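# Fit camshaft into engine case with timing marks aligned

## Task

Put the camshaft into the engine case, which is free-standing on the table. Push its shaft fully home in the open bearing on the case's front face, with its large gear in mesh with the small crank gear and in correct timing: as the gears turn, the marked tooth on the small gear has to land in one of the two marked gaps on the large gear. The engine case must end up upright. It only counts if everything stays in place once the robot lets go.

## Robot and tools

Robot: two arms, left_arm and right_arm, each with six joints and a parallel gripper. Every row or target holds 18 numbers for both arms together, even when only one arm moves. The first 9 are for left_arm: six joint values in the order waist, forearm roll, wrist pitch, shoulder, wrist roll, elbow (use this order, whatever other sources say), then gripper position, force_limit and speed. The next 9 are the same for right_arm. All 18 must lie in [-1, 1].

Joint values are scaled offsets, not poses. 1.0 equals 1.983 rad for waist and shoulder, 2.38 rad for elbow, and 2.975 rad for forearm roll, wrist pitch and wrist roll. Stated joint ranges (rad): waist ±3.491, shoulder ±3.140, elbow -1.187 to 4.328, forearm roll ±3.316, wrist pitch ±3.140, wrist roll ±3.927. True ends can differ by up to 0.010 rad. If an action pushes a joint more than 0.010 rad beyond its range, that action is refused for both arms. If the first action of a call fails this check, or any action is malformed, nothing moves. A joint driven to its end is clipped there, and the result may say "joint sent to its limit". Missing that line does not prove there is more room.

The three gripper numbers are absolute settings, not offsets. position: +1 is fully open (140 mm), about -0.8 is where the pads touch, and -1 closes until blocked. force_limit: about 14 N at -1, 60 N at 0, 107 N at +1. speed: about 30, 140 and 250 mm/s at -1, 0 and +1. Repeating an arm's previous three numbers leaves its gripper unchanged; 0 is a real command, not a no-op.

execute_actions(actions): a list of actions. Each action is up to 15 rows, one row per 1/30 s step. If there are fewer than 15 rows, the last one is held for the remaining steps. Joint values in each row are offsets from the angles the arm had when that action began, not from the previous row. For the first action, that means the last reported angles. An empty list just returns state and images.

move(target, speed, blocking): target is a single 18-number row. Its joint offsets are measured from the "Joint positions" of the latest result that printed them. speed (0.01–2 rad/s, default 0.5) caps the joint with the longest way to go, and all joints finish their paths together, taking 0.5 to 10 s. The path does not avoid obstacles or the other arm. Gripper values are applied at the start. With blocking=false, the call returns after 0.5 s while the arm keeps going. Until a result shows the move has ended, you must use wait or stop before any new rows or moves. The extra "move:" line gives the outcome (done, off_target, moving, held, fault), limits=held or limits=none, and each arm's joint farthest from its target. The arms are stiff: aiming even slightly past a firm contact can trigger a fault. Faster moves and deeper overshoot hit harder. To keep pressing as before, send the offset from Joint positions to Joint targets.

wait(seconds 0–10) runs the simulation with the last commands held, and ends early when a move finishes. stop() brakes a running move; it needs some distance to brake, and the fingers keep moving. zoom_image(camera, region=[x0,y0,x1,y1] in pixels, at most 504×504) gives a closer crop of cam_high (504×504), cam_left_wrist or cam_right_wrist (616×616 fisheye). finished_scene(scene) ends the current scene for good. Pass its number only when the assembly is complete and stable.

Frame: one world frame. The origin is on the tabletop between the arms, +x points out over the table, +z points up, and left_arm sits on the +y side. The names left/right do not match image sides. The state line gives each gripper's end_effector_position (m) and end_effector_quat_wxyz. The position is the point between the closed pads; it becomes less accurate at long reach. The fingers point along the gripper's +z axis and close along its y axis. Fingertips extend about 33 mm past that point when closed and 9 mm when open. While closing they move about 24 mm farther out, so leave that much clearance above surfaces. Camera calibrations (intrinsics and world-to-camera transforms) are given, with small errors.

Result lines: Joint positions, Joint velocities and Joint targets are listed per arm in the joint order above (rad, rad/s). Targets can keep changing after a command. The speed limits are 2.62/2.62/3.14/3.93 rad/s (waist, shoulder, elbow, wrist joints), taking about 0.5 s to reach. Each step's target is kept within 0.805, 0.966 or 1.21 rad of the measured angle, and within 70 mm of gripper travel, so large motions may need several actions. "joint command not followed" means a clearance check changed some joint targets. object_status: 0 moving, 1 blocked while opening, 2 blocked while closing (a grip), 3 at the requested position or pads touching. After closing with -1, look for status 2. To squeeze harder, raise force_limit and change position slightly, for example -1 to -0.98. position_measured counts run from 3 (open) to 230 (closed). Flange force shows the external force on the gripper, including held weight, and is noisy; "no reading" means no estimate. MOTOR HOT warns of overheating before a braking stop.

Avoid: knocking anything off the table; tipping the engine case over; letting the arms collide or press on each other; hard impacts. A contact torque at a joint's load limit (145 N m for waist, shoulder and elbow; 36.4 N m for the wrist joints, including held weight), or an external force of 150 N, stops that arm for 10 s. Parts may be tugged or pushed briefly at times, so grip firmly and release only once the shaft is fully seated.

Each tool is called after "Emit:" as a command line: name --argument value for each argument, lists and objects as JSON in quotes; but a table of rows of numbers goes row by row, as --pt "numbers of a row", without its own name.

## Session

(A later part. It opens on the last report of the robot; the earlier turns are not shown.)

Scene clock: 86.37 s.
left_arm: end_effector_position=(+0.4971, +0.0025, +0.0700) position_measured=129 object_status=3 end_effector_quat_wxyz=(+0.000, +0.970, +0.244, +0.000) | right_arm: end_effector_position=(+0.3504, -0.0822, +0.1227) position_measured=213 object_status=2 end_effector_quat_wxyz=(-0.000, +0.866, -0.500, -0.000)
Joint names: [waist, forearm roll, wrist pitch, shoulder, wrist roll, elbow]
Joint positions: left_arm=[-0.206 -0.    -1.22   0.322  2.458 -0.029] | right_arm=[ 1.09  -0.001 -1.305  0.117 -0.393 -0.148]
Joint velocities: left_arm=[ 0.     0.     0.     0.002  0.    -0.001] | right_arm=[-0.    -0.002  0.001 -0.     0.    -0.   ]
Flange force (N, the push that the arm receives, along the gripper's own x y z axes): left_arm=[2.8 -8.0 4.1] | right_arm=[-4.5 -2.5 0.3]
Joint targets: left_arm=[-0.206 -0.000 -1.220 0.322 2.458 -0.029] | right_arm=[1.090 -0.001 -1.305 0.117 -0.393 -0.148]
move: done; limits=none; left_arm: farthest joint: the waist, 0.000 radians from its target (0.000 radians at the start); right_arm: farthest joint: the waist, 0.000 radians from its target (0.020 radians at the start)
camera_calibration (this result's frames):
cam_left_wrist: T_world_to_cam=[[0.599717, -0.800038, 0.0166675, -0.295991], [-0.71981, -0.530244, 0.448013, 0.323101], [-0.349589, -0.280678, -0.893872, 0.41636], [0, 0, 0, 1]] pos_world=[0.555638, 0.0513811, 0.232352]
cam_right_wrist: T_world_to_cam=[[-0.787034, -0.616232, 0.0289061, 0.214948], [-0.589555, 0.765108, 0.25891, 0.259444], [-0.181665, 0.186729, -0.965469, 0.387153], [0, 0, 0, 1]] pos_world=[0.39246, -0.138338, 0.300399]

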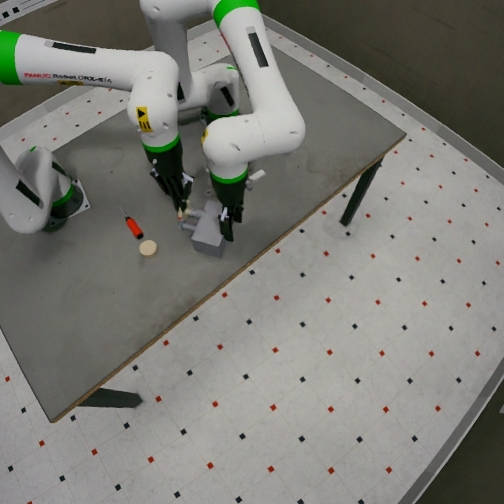

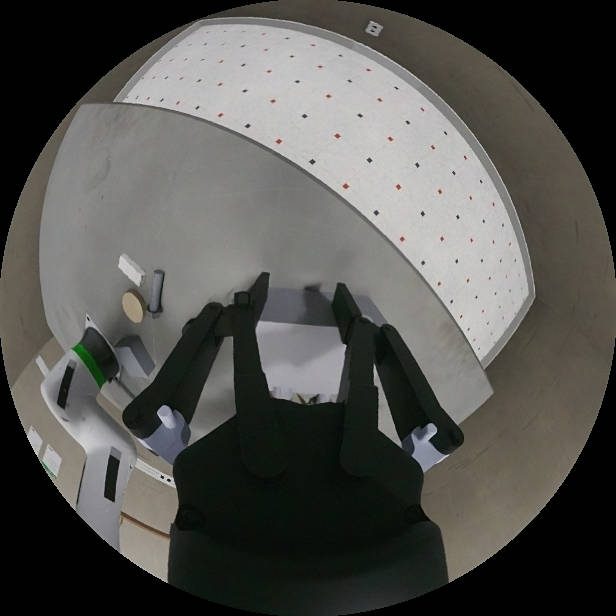

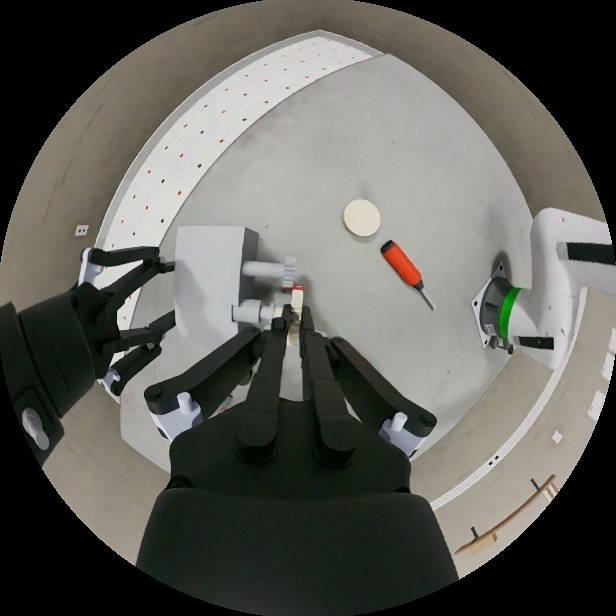

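Emit:
move --target '[0,0,0,0,0,0,0,0,0,0,0,0,0,0,0,-0.55,-1,0]'

Emit:
move --target '[0,0,0,0,0,0,0,0,0,0,0,-0.0235,-0.0096,0,0.0214,-0.55,-1,0]' --speed 0.12

Emit:
move --target '[0,0,0,0,0,0,0,0,0,0.1725,0,0.0304,-0.2802,0.4158,-0.2718,-0.8,0,0]' --speed 0.9

Emit:
zoom_image --camera "cam_right_wrist" --region '[270,70,410,180]'

Scene clock: 87.37 s.
left_arm: end_effector_position=(+0.4971, +0.0025, +0.0700) position_measured=129 object_status=3 end_effector_quat_wxyz=(+0.000, +0.970, +0.244, +0.000) | right_arm: end_effector_position=(+0.3504, -0.0822, +0.1227) position_measured=199 object_status=3 end_effector_quat_wxyz=(-0.000, +0.866, -0.500, -0.000)
Joint names: [waist, forearm roll, wrist pitch, shoulder, wrist roll, elbow]
Joint positions: left_arm=[-0.206 -0.    -1.22   0.322  2.458 -0.029] | right_arm=[ 1.09  -0.001 -1.305  0.117 -0.393 -0.148]
Joint velocities: left_arm=[-0.002  0.    -0.     0.    -0.    -0.001] | right_arm=[-0.001 -0.002  0.002  0.    -0.    -0.   ]
Flange force (N, the push that the arm receives, along the gripper's own x y z axes): left_arm=[2.3 -2.8 4.1] | right_arm=[0.2 0.0 -1.9]
Joint targets: left_arm=[-0.206 -0.000 -1.220 0.322 2.458 -0.029] | right_arm=[1.090 -0.001 -1.305 0.117 -0.393 -0.148]
move: done; limits=none; left_arm: farthest joint: the waist, 0.000 radians from its target (0.000 radians at the start); right_arm: farthest joint: the waist, 0.000 radians from its target (0.000 radians at the start)
camera_calibration (this result's frames):
cam_left_wrist: T_world_to_cam=[[0.599717, -0.800038, 0.0166676, -0.295992], [-0.71981, -0.530244, 0.448012, 0.323101], [-0.349589, -0.280678, -0.893872, 0.41636], [0, 0, 0, 1]] pos_world=[0.555638, 0.0513811, 0.232352]
cam_right_wrist: T_world_to_cam=[[-0.787087, -0.616165, 0.0289037, 0.214965], [-0.589491, 0.765159, 0.258907, 0.259469], [-0.181645, 0.186744, -0.96547, 0.387158], [0, 0, 0, 1]] pos_world=[0.392476, -0.138381, 0.300398]

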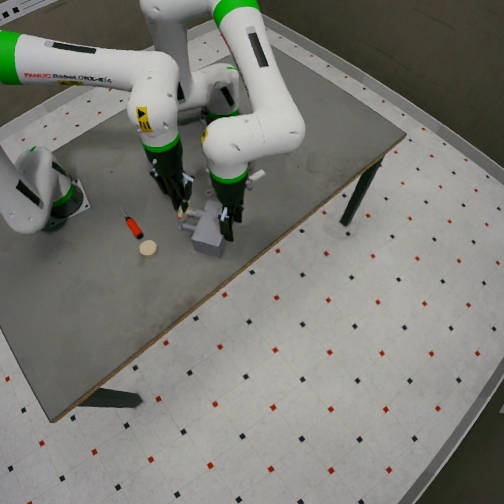

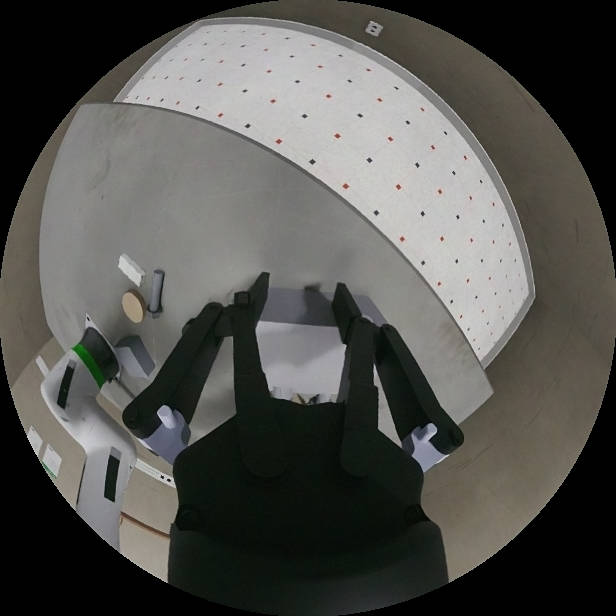

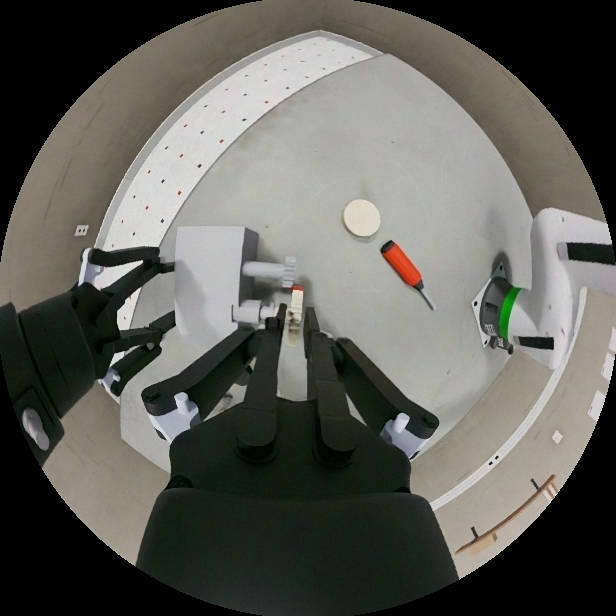

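Scene clock: 88.23 s.
left_arm: end_effector_position=(+0.4971, +0.0025, +0.0700) position_measured=129 object_status=3 end_effector_quat_wxyz=(+0.000, +0.970, +0.244, +0.000) | right_arm: end_effector_position=(+0.3499, -0.0829, +0.1529) position_measured=199 object_status=3 end_effector_quat_wxyz=(-0.000, +0.866, -0.500, -0.000)
Joint names: [waist, forearm roll, wrist pitch, shoulder, wrist roll, elbow]
Joint positions: left_arm=[-0.206 -0.    -1.22   0.322  2.458 -0.029] | right_arm=[ 1.09  -0.001 -1.375  0.098 -0.393 -0.097]
Joint velocities: left_arm=[-0.    -0.    -0.     0.001 -0.    -0.   ] | right_arm=[ 0.    -0.002  0.     0.    -0.     0.   ]
Flange force (N, the push that the arm receives, along the gripper's own x y z axes): left_arm=[0.0 -6.6 6.2] | right_arm=[0.4 -2.7 -2.2]
Joint targets: left_arm=[-0.206 -0.000 -1.220 0.322 2.458 -0.029] | right_arm=[1.090 -0.001 -1.375 0.098 -0.393 -0.097]
move: done; limits=none; left_arm: farthest joint: the waist, 0.000 radians from its target (0.000 radians at the start); right_arm: farthest joint: the waist, 0.000 radians from its target (0.000 radians at the start)
camera_calibration (this result's frames):
cam_left_wrist: T_world_to_cam=[[0.599717, -0.800038, 0.0166674, -0.295991], [-0.71981, -0.530244, 0.448013, 0.323101], [-0.349589, -0.280678, -0.893872, 0.41636], [0, 0, 0, 1]] pos_world=[0.555638, 0.0513811, 0.232352]
cam_right_wrist: T_world_to_cam=[[-0.787045, -0.616221, 0.0288602, 0.213246], [-0.589559, 0.765116, 0.258877, 0.251926], [-0.181607, 0.186733, -0.965479, 0.416261], [0, 0, 0, 1]] pos_world=[0.391955, -0.139076, 0.33052]

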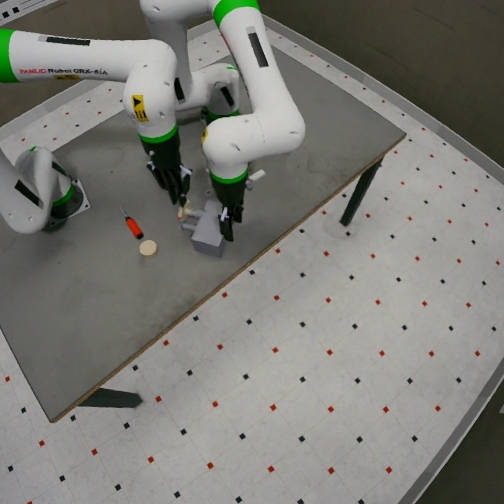

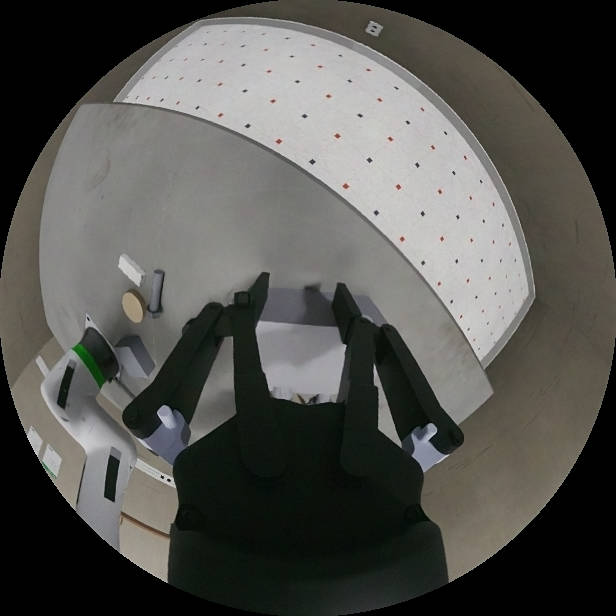

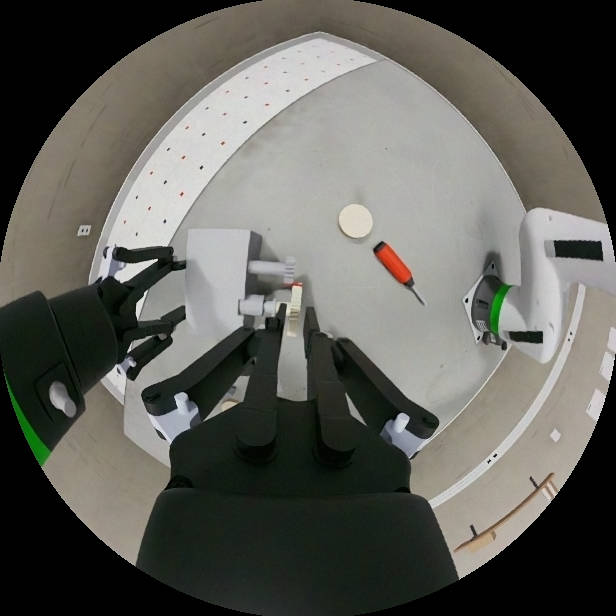

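Scene clock: 90.10 s.
left_arm: end_effector_position=(+0.4971, +0.0025, +0.0700) position_measured=129 object_status=3 end_effector_quat_wxyz=(+0.000, +0.970, +0.244, +0.000) | right_arm: end_effector_position=(+0.1602, -0.1905, +0.0747) position_measured=229 object_status=3 end_effector_quat_wxyz=(-0.000, +0.965, +0.263, -0.000)
Joint names: [waist, forearm roll, wrist pitch, shoulder, wrist roll, elbow]
Joint positions: left_arm=[-0.206 -0.    -1.22   0.322  2.458 -0.029] | right_arm=[ 1.432 -0.001 -1.284 -0.457  0.843 -0.744]
Joint velocities: left_arm=[ 0.002  0.001 -0.     0.001 -0.     0.   ] | right_arm=[ 0.001 -0.001  0.    -0.    -0.    -0.   ]
Flange force (N, the push that the arm receives, along the gripper's own x y z axes): left_arm=[4.2 -4.4 6.3] | right_arm=[6.4 2.2 -1.6]
Joint targets: left_arm=[-0.206 -0.000 -1.220 0.322 2.458 -0.029] | right_arm=[1.432 -0.001 -1.284 -0.457 0.843 -0.744]
move: done; limits=none; left_arm: farthest joint: the waist, 0.000 radians from its target (0.000 radians at the start); right_arm: farthest joint: the wrist roll, 0.001 radians from its target (1.237 radians at the start)
camera_calibration (this result's frames):
cam_left_wrist: T_world_to_cam=[[0.599717, -0.800038, 0.0166675, -0.295991], [-0.71981, -0.530244, 0.448012, 0.323101], [-0.349589, -0.280678, -0.893872, 0.41636], [0, 0, 0, 1]] pos_world=[0.555638, 0.0513811, 0.232352]
cam_right_wrist: T_world_to_cam=[[0.622653, -0.781973, 0.0286421, -0.257508], [-0.760312, -0.59594, 0.25842, 0.0107292], [-0.185008, -0.182683, -0.965608, 0.256577], [0, 0, 0, 1]] pos_world=[0.215965, -0.148098, 0.252356]

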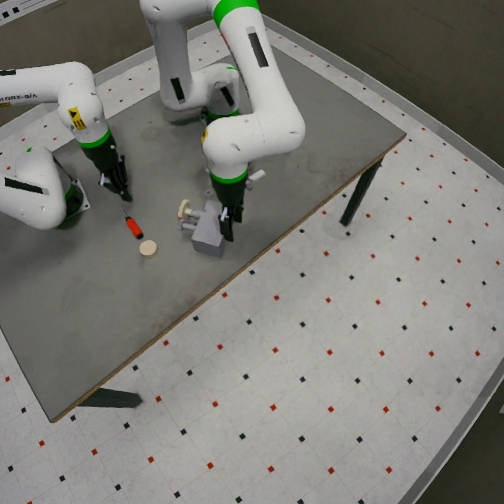

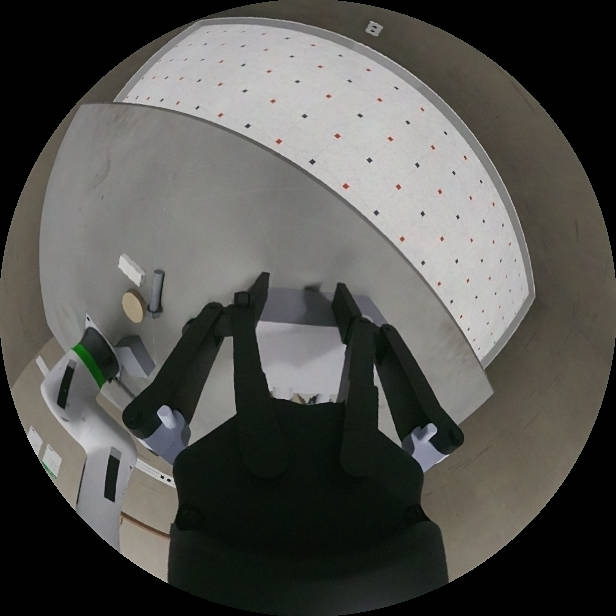

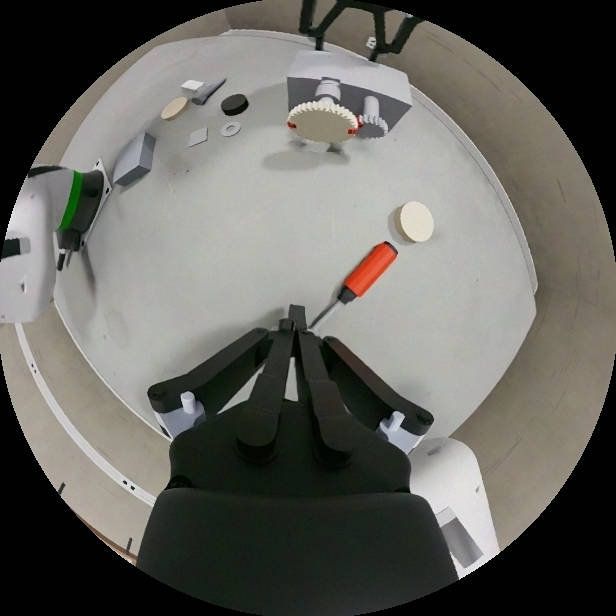

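Region (270, 70, 410, 180) of cam_right_wrist's 616x616 image, scaled by 3.600, with more detail than that image has; it fills the top 396 rows of this view, and the rest is white.

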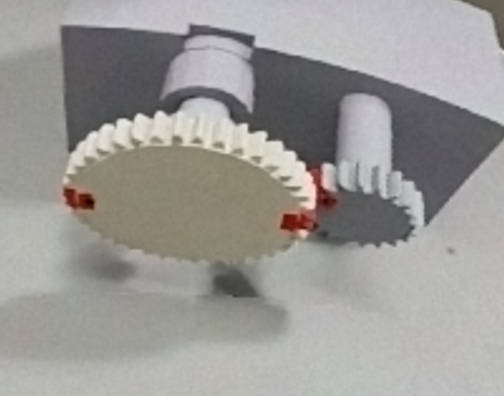

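Emit:
execute_actions --actions '[]'

Scene clock: 90.60 s.
left_arm: end_effector_position=(+0.4971, +0.0025, +0.0700) position_measured=129 object_status=3 end_effector_quat_wxyz=(+0.000, +0.970, +0.244, +0.000) | right_arm: end_effector_position=(+0.1602, -0.1905, +0.0747) position_measured=229 object_status=3 end_effector_quat_wxyz=(-0.000, +0.965, +0.263, -0.000)
Joint names: [waist, forearm roll, wrist pitch, shoulder, wrist roll, elbow]
Joint positions: left_arm=[-0.206 -0.    -1.22   0.322  2.458 -0.029] | right_arm=[ 1.432 -0.001 -1.284 -0.457  0.843 -0.744]
Joint velocities: left_arm=[ 0.001  0.    -0.    -0.    -0.     0.001] | right_arm=[-0.001  0.     0.     0.    -0.    -0.   ]
Flange force (N, the push that the arm receives, along the gripper's own x y z axes): left_arm=[3.0 -9.6 6.9] | right_arm=[2.2 0.2 1.2]
Joint targets: left_arm=[-0.206 -0.000 -1.220 0.322 2.458 -0.029] | right_arm=[1.432 -0.001 -1.284 -0.457 0.843 -0.744]
camera_calibration (this result's frames):
cam_left_wrist: T_world_to_cam=[[0.599717, -0.800038, 0.0166675, -0.295991], [-0.71981, -0.530244, 0.448012, 0.323101], [-0.349589, -0.280678, -0.893872, 0.41636], [0, 0, 0, 1]] pos_world=[0.555638, 0.0513811, 0.232352]
cam_right_wrist: T_world_to_cam=[[0.622669, -0.781961, 0.0286484, -0.257511], [-0.7603, -0.595952, 0.258429, 0.0107178], [-0.185008, -0.182697, -0.965605, 0.256565], [0, 0, 0, 1]] pos_world=[0.21596, -0.148103, 0.252348]

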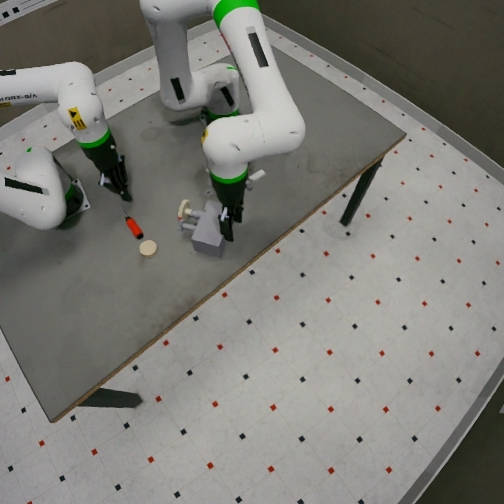

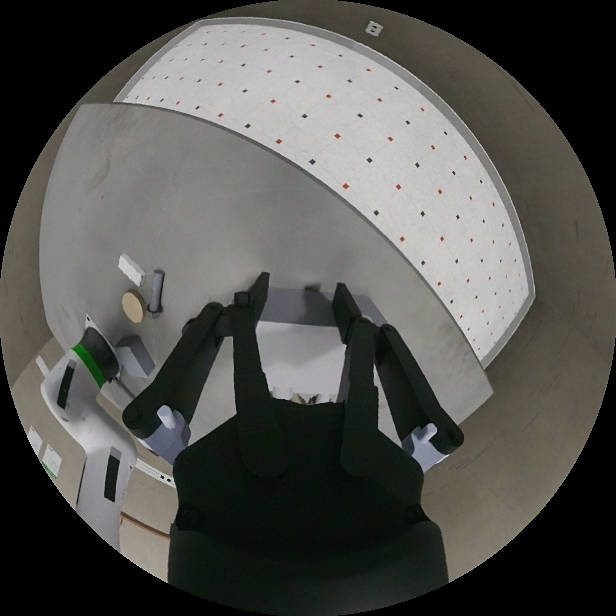

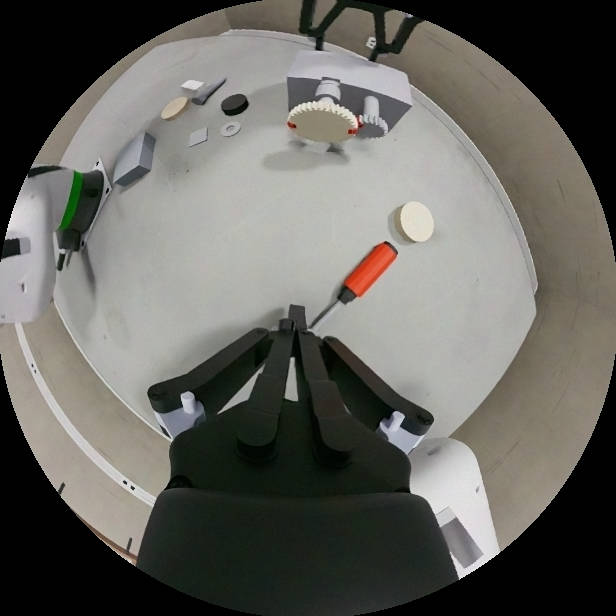

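Emit:
move --target '[0,0,0,0,0,0,0,0,0,-0.1519,0,0.0556,0.2194,0.0998,0.1554,-0.8,0,0]' --speed 0.2

Scene clock: 93.33 s.
left_arm: end_effector_position=(+0.4971, +0.0025, +0.0700) position_measured=129 object_status=3 end_effector_quat_wxyz=(+0.000, +0.970, +0.244, +0.000) | right_arm: end_effector_position=(+0.3193, -0.0938, +0.0918) position_measured=229 object_status=3 end_effector_quat_wxyz=(-0.032, +0.964, +0.260, +0.038)
Joint names: [waist, forearm roll, wrist pitch, shoulder, wrist roll, elbow]
Joint positions: left_arm=[-0.206 -0.    -1.22   0.322  2.458 -0.029] | right_arm=[ 1.131 -0.001 -1.119 -0.022  1.14  -0.374]
Joint velocities: left_arm=[-0.001 -0.     0.     0.001 -0.    -0.   ] | right_arm=[-0.  0.  0.  0.  0.  0.]
Flange force (N, the push that the arm receives, along the gripper's own x y z axes): left_arm=[3.1 -5.4 5.4] | right_arm=[3.4 1.3 -1.9]
Joint targets: left_arm=[-0.206 -0.000 -1.220 0.322 2.458 -0.029] | right_arm=[1.131 -0.001 -1.119 -0.022 1.140 -0.374]
move: done; limits=none; left_arm: farthest joint: the waist, 0.000 radians from its target (0.000 radians at the start); right_arm: farthest joint: the waist, 0.000 radians from its target (0.301 radians at the start)
camera_calibration (this result's frames):
cam_left_wrist: T_world_to_cam=[[0.599717, -0.800038, 0.0166675, -0.295991], [-0.71981, -0.530244, 0.448012, 0.323101], [-0.349589, -0.280678, -0.893872, 0.41636], [0, 0, 0, 1]] pos_world=[0.555638, 0.0513811, 0.232352]
cam_right_wrist: T_world_to_cam=[[0.618338, -0.785913, -0.000120944, -0.277771], [-0.775179, -0.609918, 0.164612, 0.196978], [-0.129445, -0.101692, -0.986358, 0.312025], [0, 0, 0, 1]] pos_world=[0.364839, -0.0664323, 0.275309]

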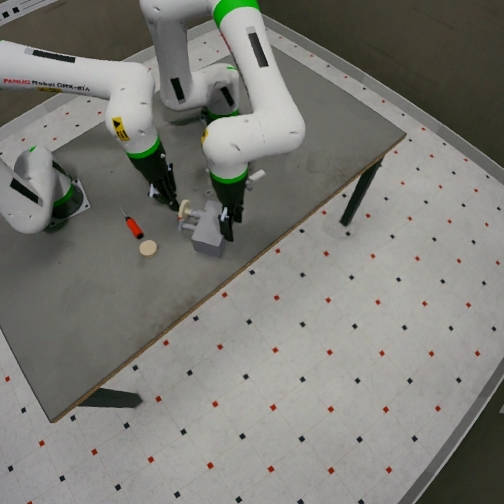

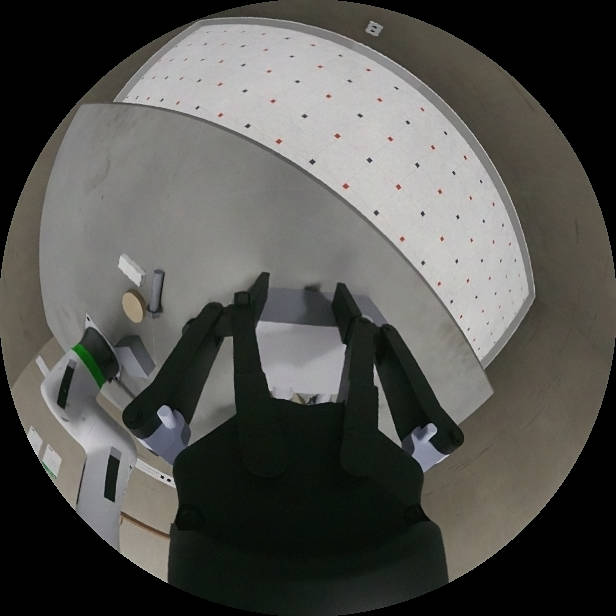

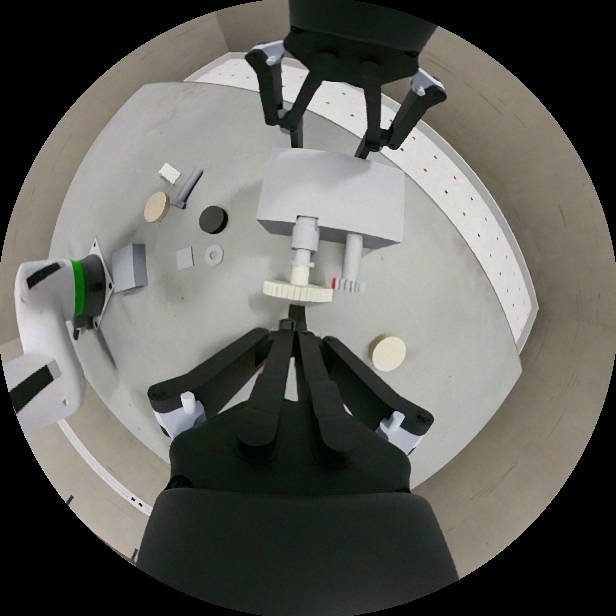

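Emit:
move --target '[0,0,0,0,0,0,0,0,0,-0.0069,0,-0.0009,0.0174,0.0046,0.0156,-0.8,0,0]' --speed 0.015

Emit:
move --target '[0,0,0,0,0,0,0,0,0,-0.0025,0,-0.0005,0.0061,0.0016,0.0058,-0.8,0,0]' --speed 0.01

Emit:
zoom_image --camera "cam_right_wrist" --region '[230,190,410,340]'

Scene clock: 96.37 s.
left_arm: end_effector_position=(+0.4972, +0.0025, +0.0700) position_measured=129 object_status=3 end_effector_quat_wxyz=(+0.000, +0.970, +0.244, +0.001) | right_arm: end_effector_position=(+0.3314, -0.0870, +0.0929) position_measured=229 object_status=3 end_effector_quat_wxyz=(-0.032, +0.964, +0.260, +0.038)
Joint names: [waist, forearm roll, wrist pitch, shoulder, wrist roll, elbow]
Joint positions: left_arm=[-0.206 -0.    -1.219  0.322  2.458 -0.028] | right_arm=[ 1.117 -0.001 -1.122  0.012  1.154 -0.337]
Joint velocities: left_arm=[-0.002  0.001 -0.     0.001 -0.001  0.001] | right_arm=[ 0.     0.001  0.    -0.    -0.     0.   ]
Flange force (N, the push that the arm receives, along the gripper's own x y z axes): left_arm=[32.5 2.4 6.9] | right_arm=[-38.8 -11.4 -20.9]
Joint targets: left_arm=[-0.206 -0.000 -1.220 0.322 2.458 -0.029] | right_arm=[1.117 -0.001 -1.121 0.012 1.154 -0.337]
move: done; limits=none; left_arm: farthest joint: the elbow, 0.001 radians from its target (0.000 radians at the start); right_arm: farthest joint: the waist, 0.000 radians from its target (0.013 radians at the start)
camera_calibration (this result's frames):
cam_left_wrist: T_world_to_cam=[[0.599713, -0.800036, 0.0169206, -0.296109], [-0.719931, -0.530193, 0.447877, 0.32321], [-0.349347, -0.280779, -0.893935, 0.4163], [0, 0, 0, 1]] pos_world=[0.555702, 0.0513543, 0.232398]
cam_right_wrist: T_world_to_cam=[[0.618248, -0.785982, 0.00113888, -0.280009], [-0.77537, -0.609661, 0.164667, 0.210449], [-0.128731, -0.102688, -0.986349, 0.315032], [0, 0, 0, 1]] pos_world=[0.376845, -0.0594297, 0.276396]

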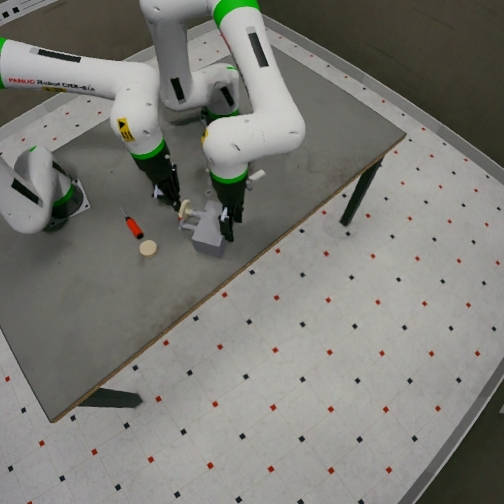

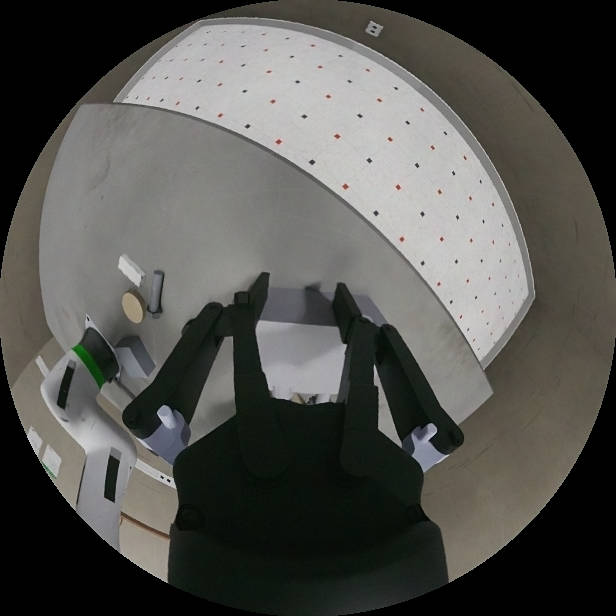

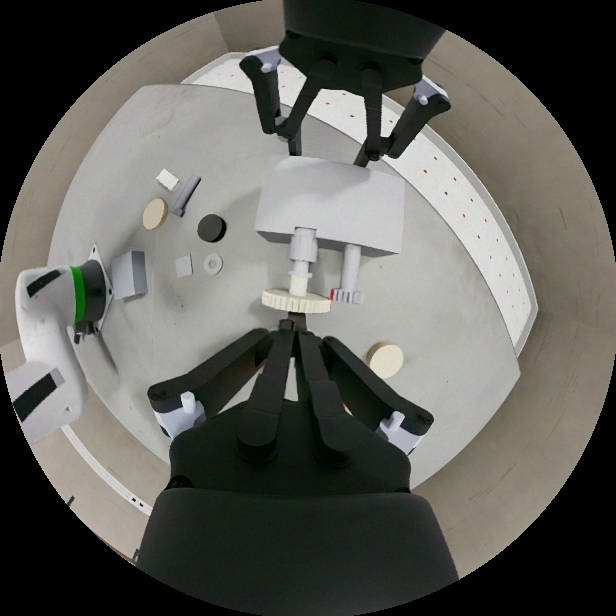

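Scene clock: 97.97 s.
left_arm: end_effector_position=(+0.4973, +0.0025, +0.0700) position_measured=129 object_status=3 end_effector_quat_wxyz=(+0.000, +0.970, +0.244, +0.001) | right_arm: end_effector_position=(+0.3359, -0.0846, +0.0935) position_measured=229 object_status=3 end_effector_quat_wxyz=(-0.032, +0.964, +0.260, +0.039)
Joint names: [waist, forearm roll, wrist pitch, shoulder, wrist roll, elbow]
Joint positions: left_arm=[-0.206 -0.    -1.219  0.322  2.458 -0.028] | right_arm=[ 1.112 -0.001 -1.124  0.024  1.159 -0.323]
Joint velocities: left_arm=[-0.001  0.    -0.    -0.     0.    -0.001] | right_arm=[-0.001 -0.    -0.001  0.     0.     0.   ]
Flange force (N, the push that the arm receives, along the gripper's own x y z axes): left_arm=[98.8 21.7 3.0] | right_arm=[-102.0 -29.4 -35.9]
Joint targets: left_arm=[-0.206 -0.000 -1.219 0.322 2.458 -0.028] | right_arm=[1.112 -0.001 -1.123 0.024 1.159 -0.323]
move: done; limits=none; left_arm: farthest joint: the waist, 0.000 radians from its target (0.000 radians at the start); right_arm: farthest joint: the waist, 0.000 radians from its target (0.005 radians at the start)
camera_calibration (this result's frames):
cam_left_wrist: T_world_to_cam=[[0.599772, -0.799989, 0.0170541, -0.29619], [-0.719982, -0.530244, 0.447734, 0.323321], [-0.34914, -0.280817, -0.894004, 0.416257], [0, 0, 0, 1]] pos_world=[0.555764, 0.0513826, 0.232425]
cam_right_wrist: T_world_to_cam=[[0.618047, -0.78614, 0.00148513, -0.280841], [-0.775569, -0.609425, 0.164603, 0.215346], [-0.128496, -0.102884, -0.986359, 0.316318], [0, 0, 0, 1]] pos_world=[0.381234, -0.0569992, 0.276973]

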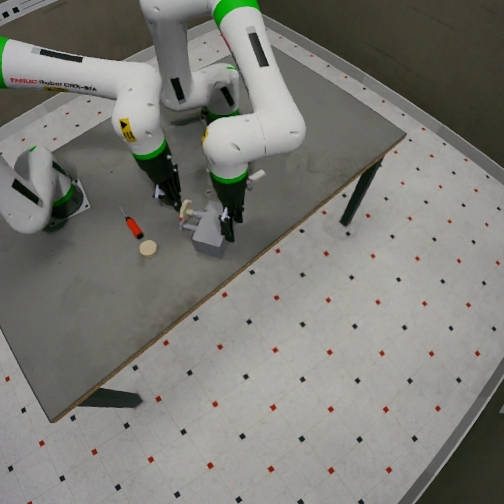

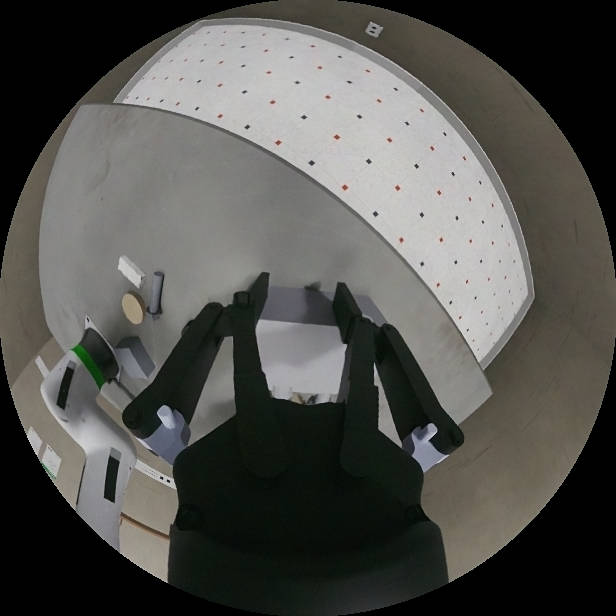

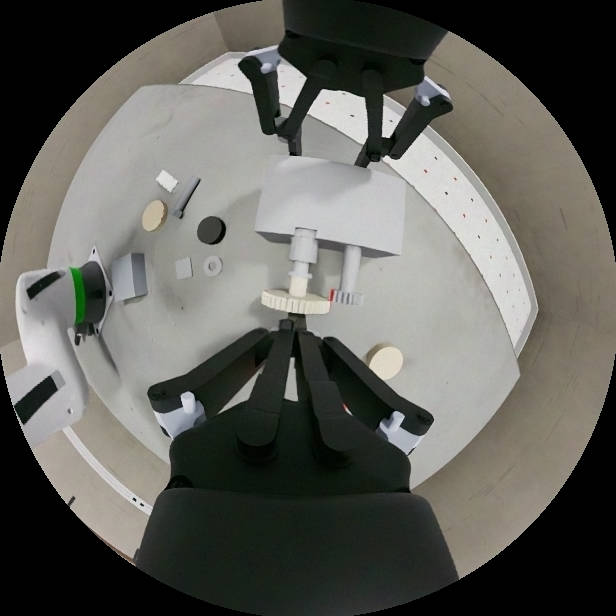

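Region (230, 190, 410, 340) of cam_right_wrist's 616x616 image, scaled by 2.800, with more detail than that image has.

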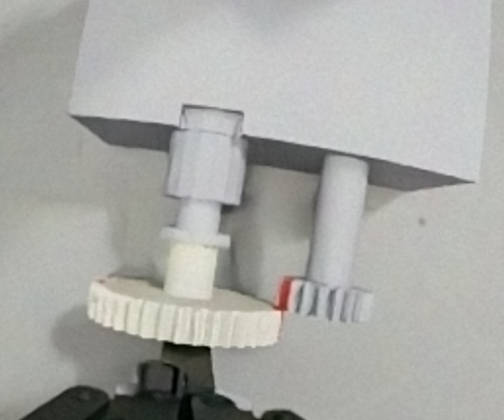

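Emit:
move --target '[0,0,0,0,0,0,0,0,0,0.0049,0,0.0006,-0.0124,-0.0033,-0.0111,-0.8,0,0]' --speed 0.03

Emit:
move --target '[0,0,0,0,0,0,0,0,0,0,0,-0.0185,-0.01,0,0.0147,-0.8,0,0]' --speed 0.06

Emit:
move --target '[0,0,0,0,0,0,0,0,0,-0.0012,0,-0.0002,0.0031,0.0008,0.0028,-0.8,0,0]' --speed 0.01

Scene clock: 99.27 s.
left_arm: end_effector_position=(+0.4972, +0.0024, +0.0700) position_measured=129 object_status=3 end_effector_quat_wxyz=(+0.000, +0.970, +0.244, +0.001) | right_arm: end_effector_position=(+0.3271, -0.0893, +0.0929) position_measured=229 object_status=3 end_effector_quat_wxyz=(-0.032, +0.964, +0.260, +0.038)
Joint names: [waist, forearm roll, wrist pitch, shoulder, wrist roll, elbow]
Joint positions: left_arm=[-0.206  0.    -1.219  0.322  2.458 -0.028] | right_arm=[ 1.122 -0.001 -1.121 -0.     1.149 -0.35 ]
Joint velocities: left_arm=[-0.    -0.     0.001 -0.001 -0.    -0.   ] | right_arm=[-0.     0.    -0.001 -0.    -0.001  0.   ]
Flange force (N, the push that the arm receives, along the gripper's own x y z axes): left_arm=[8.5 -7.0 5.2] | right_arm=[0.4 1.6 -1.3]
Joint targets: left_arm=[-0.206 -0.000 -1.219 0.322 2.458 -0.028] | right_arm=[1.122 -0.001 -1.122 -0.000 1.149 -0.350]
move: done; limits=none; left_arm: farthest joint: the waist, 0.000 radians from its target (0.000 radians at the start); right_arm: farthest joint: the wrist pitch, 0.001 radians from its target (0.001 radians at the start)
camera_calibration (this result's frames):
cam_left_wrist: T_world_to_cam=[[0.599716, -0.800031, 0.0170946, -0.296208], [-0.719951, -0.530115, 0.447938, 0.323143], [-0.349302, -0.280943, -0.893901, 0.416269], [0, 0, 0, 1]] pos_world=[0.555691, 0.0512758, 0.232419]
cam_right_wrist: T_world_to_cam=[[0.618005, -0.786174, 0.000487468, -0.279056], [-0.775494, -0.609508, 0.164649, 0.205701], [-0.129146, -0.102132, -0.986352, 0.314382], [0, 0, 0, 1]] pos_world=[0.372579, -0.0619014, 0.276359]

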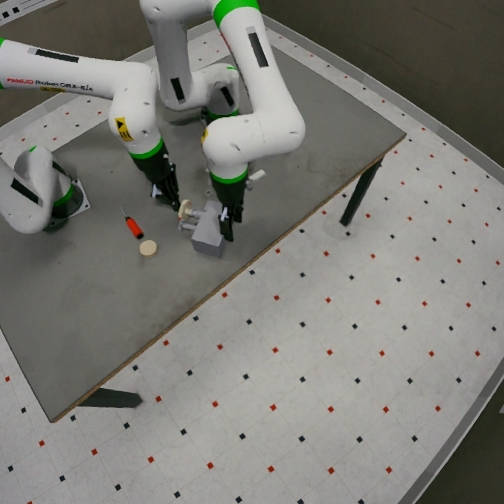

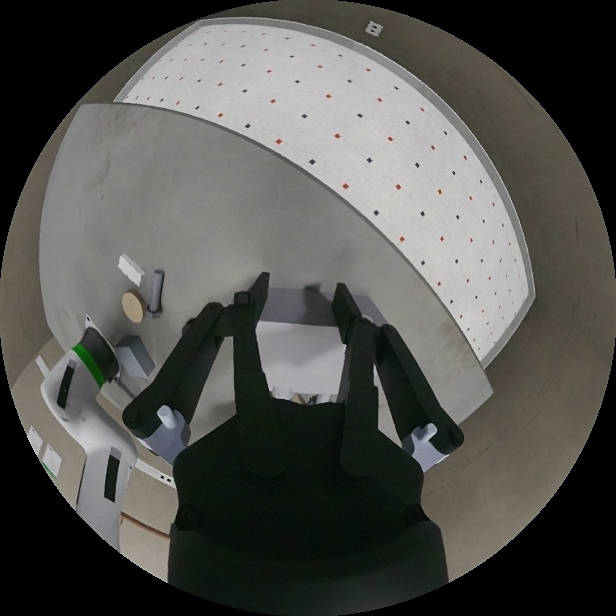

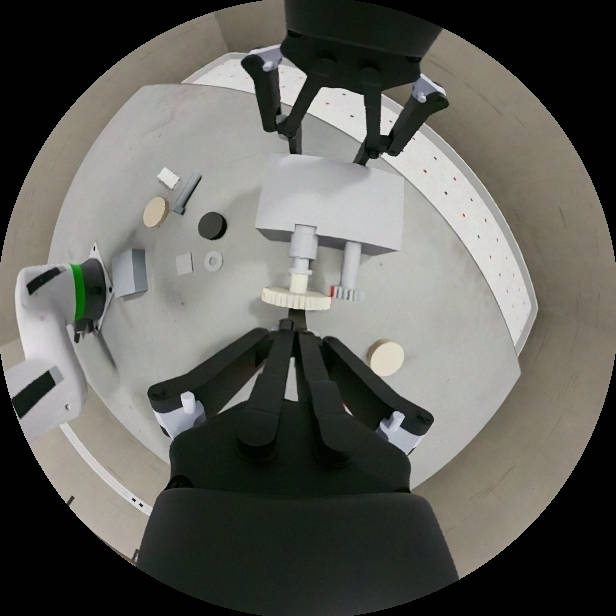

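Scene clock: 100.43 s.
left_arm: end_effector_position=(+0.4973, +0.0024, +0.0700) position_measured=129 object_status=3 end_effector_quat_wxyz=(+0.000, +0.970, +0.244, +0.001) | right_arm: end_effector_position=(+0.3267, -0.0899, +0.1151) position_measured=229 object_status=3 end_effector_quat_wxyz=(-0.032, +0.964, +0.260, +0.038)
Joint names: [waist, forearm roll, wrist pitch, shoulder, wrist roll, elbow]
Joint positions: left_arm=[-0.206  0.    -1.219  0.322  2.458 -0.028] | right_arm=[ 1.122 -0.001 -1.177 -0.02   1.149 -0.315]
Joint velocities: left_arm=[ 0.001  0.    -0.     0.     0.    -0.001] | right_arm=[ 0.    -0.001  0.    -0.    -0.001 -0.   ]
Flange force (N, the push that the arm receives, along the gripper's own x y z axes): left_arm=[6.7 -5.8 6.6] | right_arm=[2.8 -0.6 -1.2]
Joint targets: left_arm=[-0.206 0.000 -1.219 0.322 2.458 -0.028] | right_arm=[1.122 -0.001 -1.177 -0.020 1.149 -0.315]
move: done; limits=none; left_arm: farthest joint: the waist, 0.000 radians from its target (0.000 radians at the start); right_arm: farthest joint: the waist, 0.000 radians from its target (0.000 radians at the start)
camera_calibration (this result's frames):
cam_left_wrist: T_world_to_cam=[[0.599715, -0.800031, 0.0171077, -0.296214], [-0.719957, -0.530113, 0.447931, 0.323149], [-0.34929, -0.280948, -0.893904, 0.416267], [0, 0, 0, 1]] pos_world=[0.555695, 0.0512742, 0.232423]
cam_right_wrist: T_world_to_cam=[[0.618056, -0.786134, 0.000542424, -0.279287], [-0.775431, -0.609528, 0.16487, 0.201282], [-0.12928, -0.10232, -0.986315, 0.336242], [0, 0, 0, 1]] pos_world=[0.372165, -0.0624654, 0.298607]

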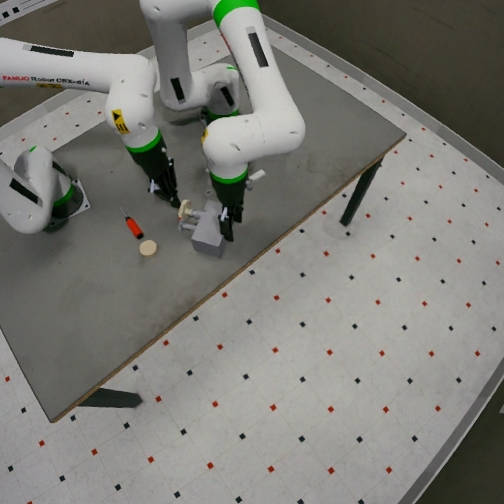

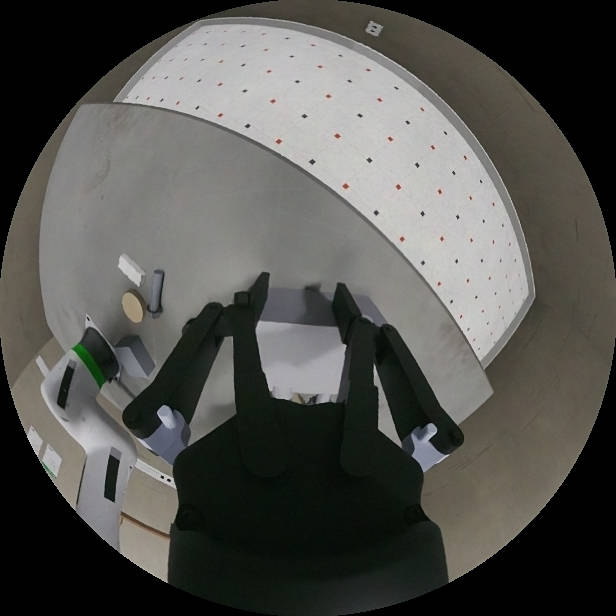

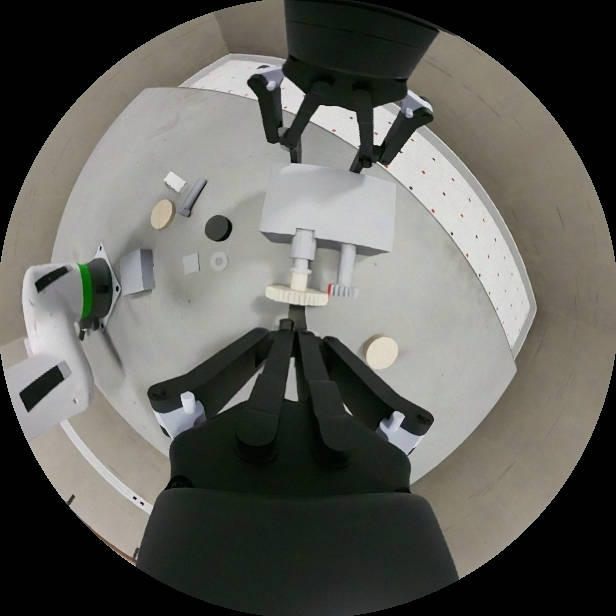

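Scene clock: 101.33 s.
left_arm: end_effector_position=(+0.4973, +0.0024, +0.0700) position_measured=129 object_status=3 end_effector_quat_wxyz=(+0.000, +0.970, +0.244, +0.001) | right_arm: end_effector_position=(+0.3288, -0.0887, +0.1154) position_measured=229 object_status=3 end_effector_quat_wxyz=(-0.032, +0.964, +0.260, +0.038)
Joint names: [waist, forearm roll, wrist pitch, shoulder, wrist roll, elbow]
Joint positions: left_arm=[-0.206  0.    -1.219  0.322  2.458 -0.028] | right_arm=[ 1.12  -0.001 -1.177 -0.014  1.151 -0.308]
Joint velocities: left_arm=[-0. -0. -0. -0.  0. -0.] | right_arm=[ 0.    -0.    -0.002  0.     0.001 -0.   ]
Flange force (N, the push that the arm receives, along the gripper's own x y z axes): left_arm=[3.1 -5.6 8.3] | right_arm=[2.6 0.7 -1.1]
Joint targets: left_arm=[-0.206 0.000 -1.219 0.322 2.458 -0.028] | right_arm=[1.120 -0.001 -1.177 -0.014 1.151 -0.308]
move: done; limits=none; left_arm: farthest joint: the waist, 0.000 radians from its target (0.000 radians at the start); right_arm: farthest joint: the waist, 0.000 radians from its target (0.002 radians at the start)
camera_calibration (this result's frames):
cam_left_wrist: T_world_to_cam=[[0.599715, -0.800031, 0.0171079, -0.296214], [-0.719957, -0.530112, 0.447931, 0.323149], [-0.34929, -0.280948, -0.893904, 0.416267], [0, 0, 0, 1]] pos_world=[0.555695, 0.0512742, 0.232423]
cam_right_wrist: T_world_to_cam=[[0.618047, -0.78614, 0.000791166, -0.279694], [-0.775462, -0.609486, 0.164879, 0.203669], [-0.129136, -0.102517, -0.986313, 0.33683], [0, 0, 0, 1]] pos_world=[0.374299, -0.0612148, 0.29886]

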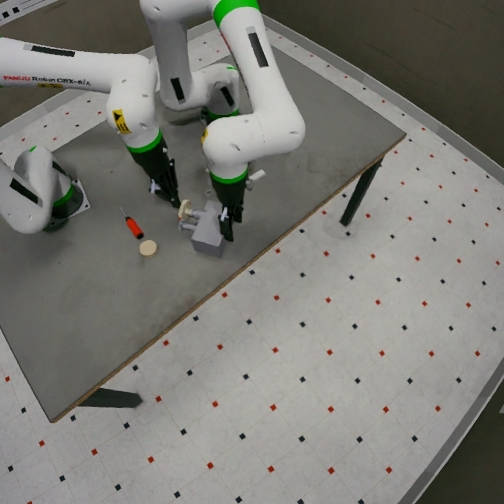

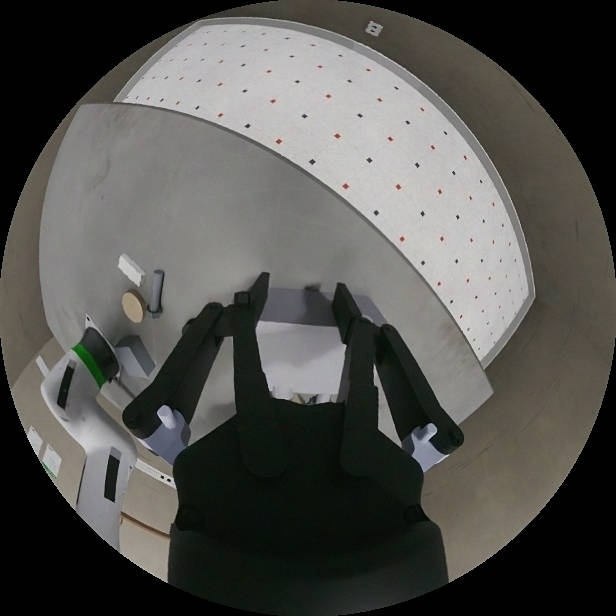

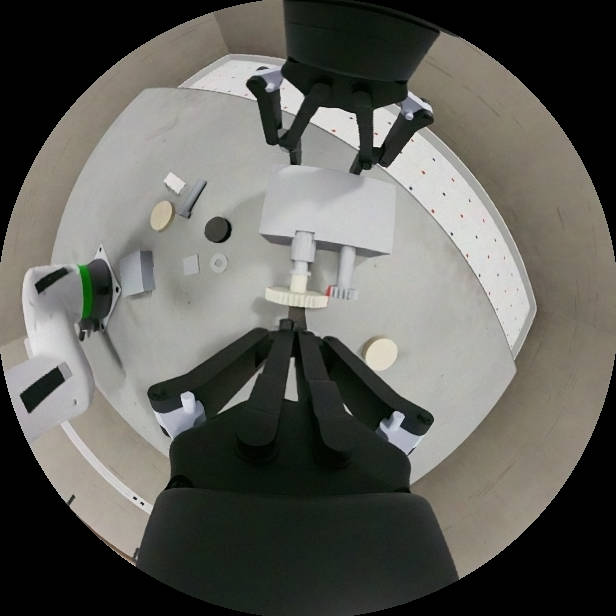

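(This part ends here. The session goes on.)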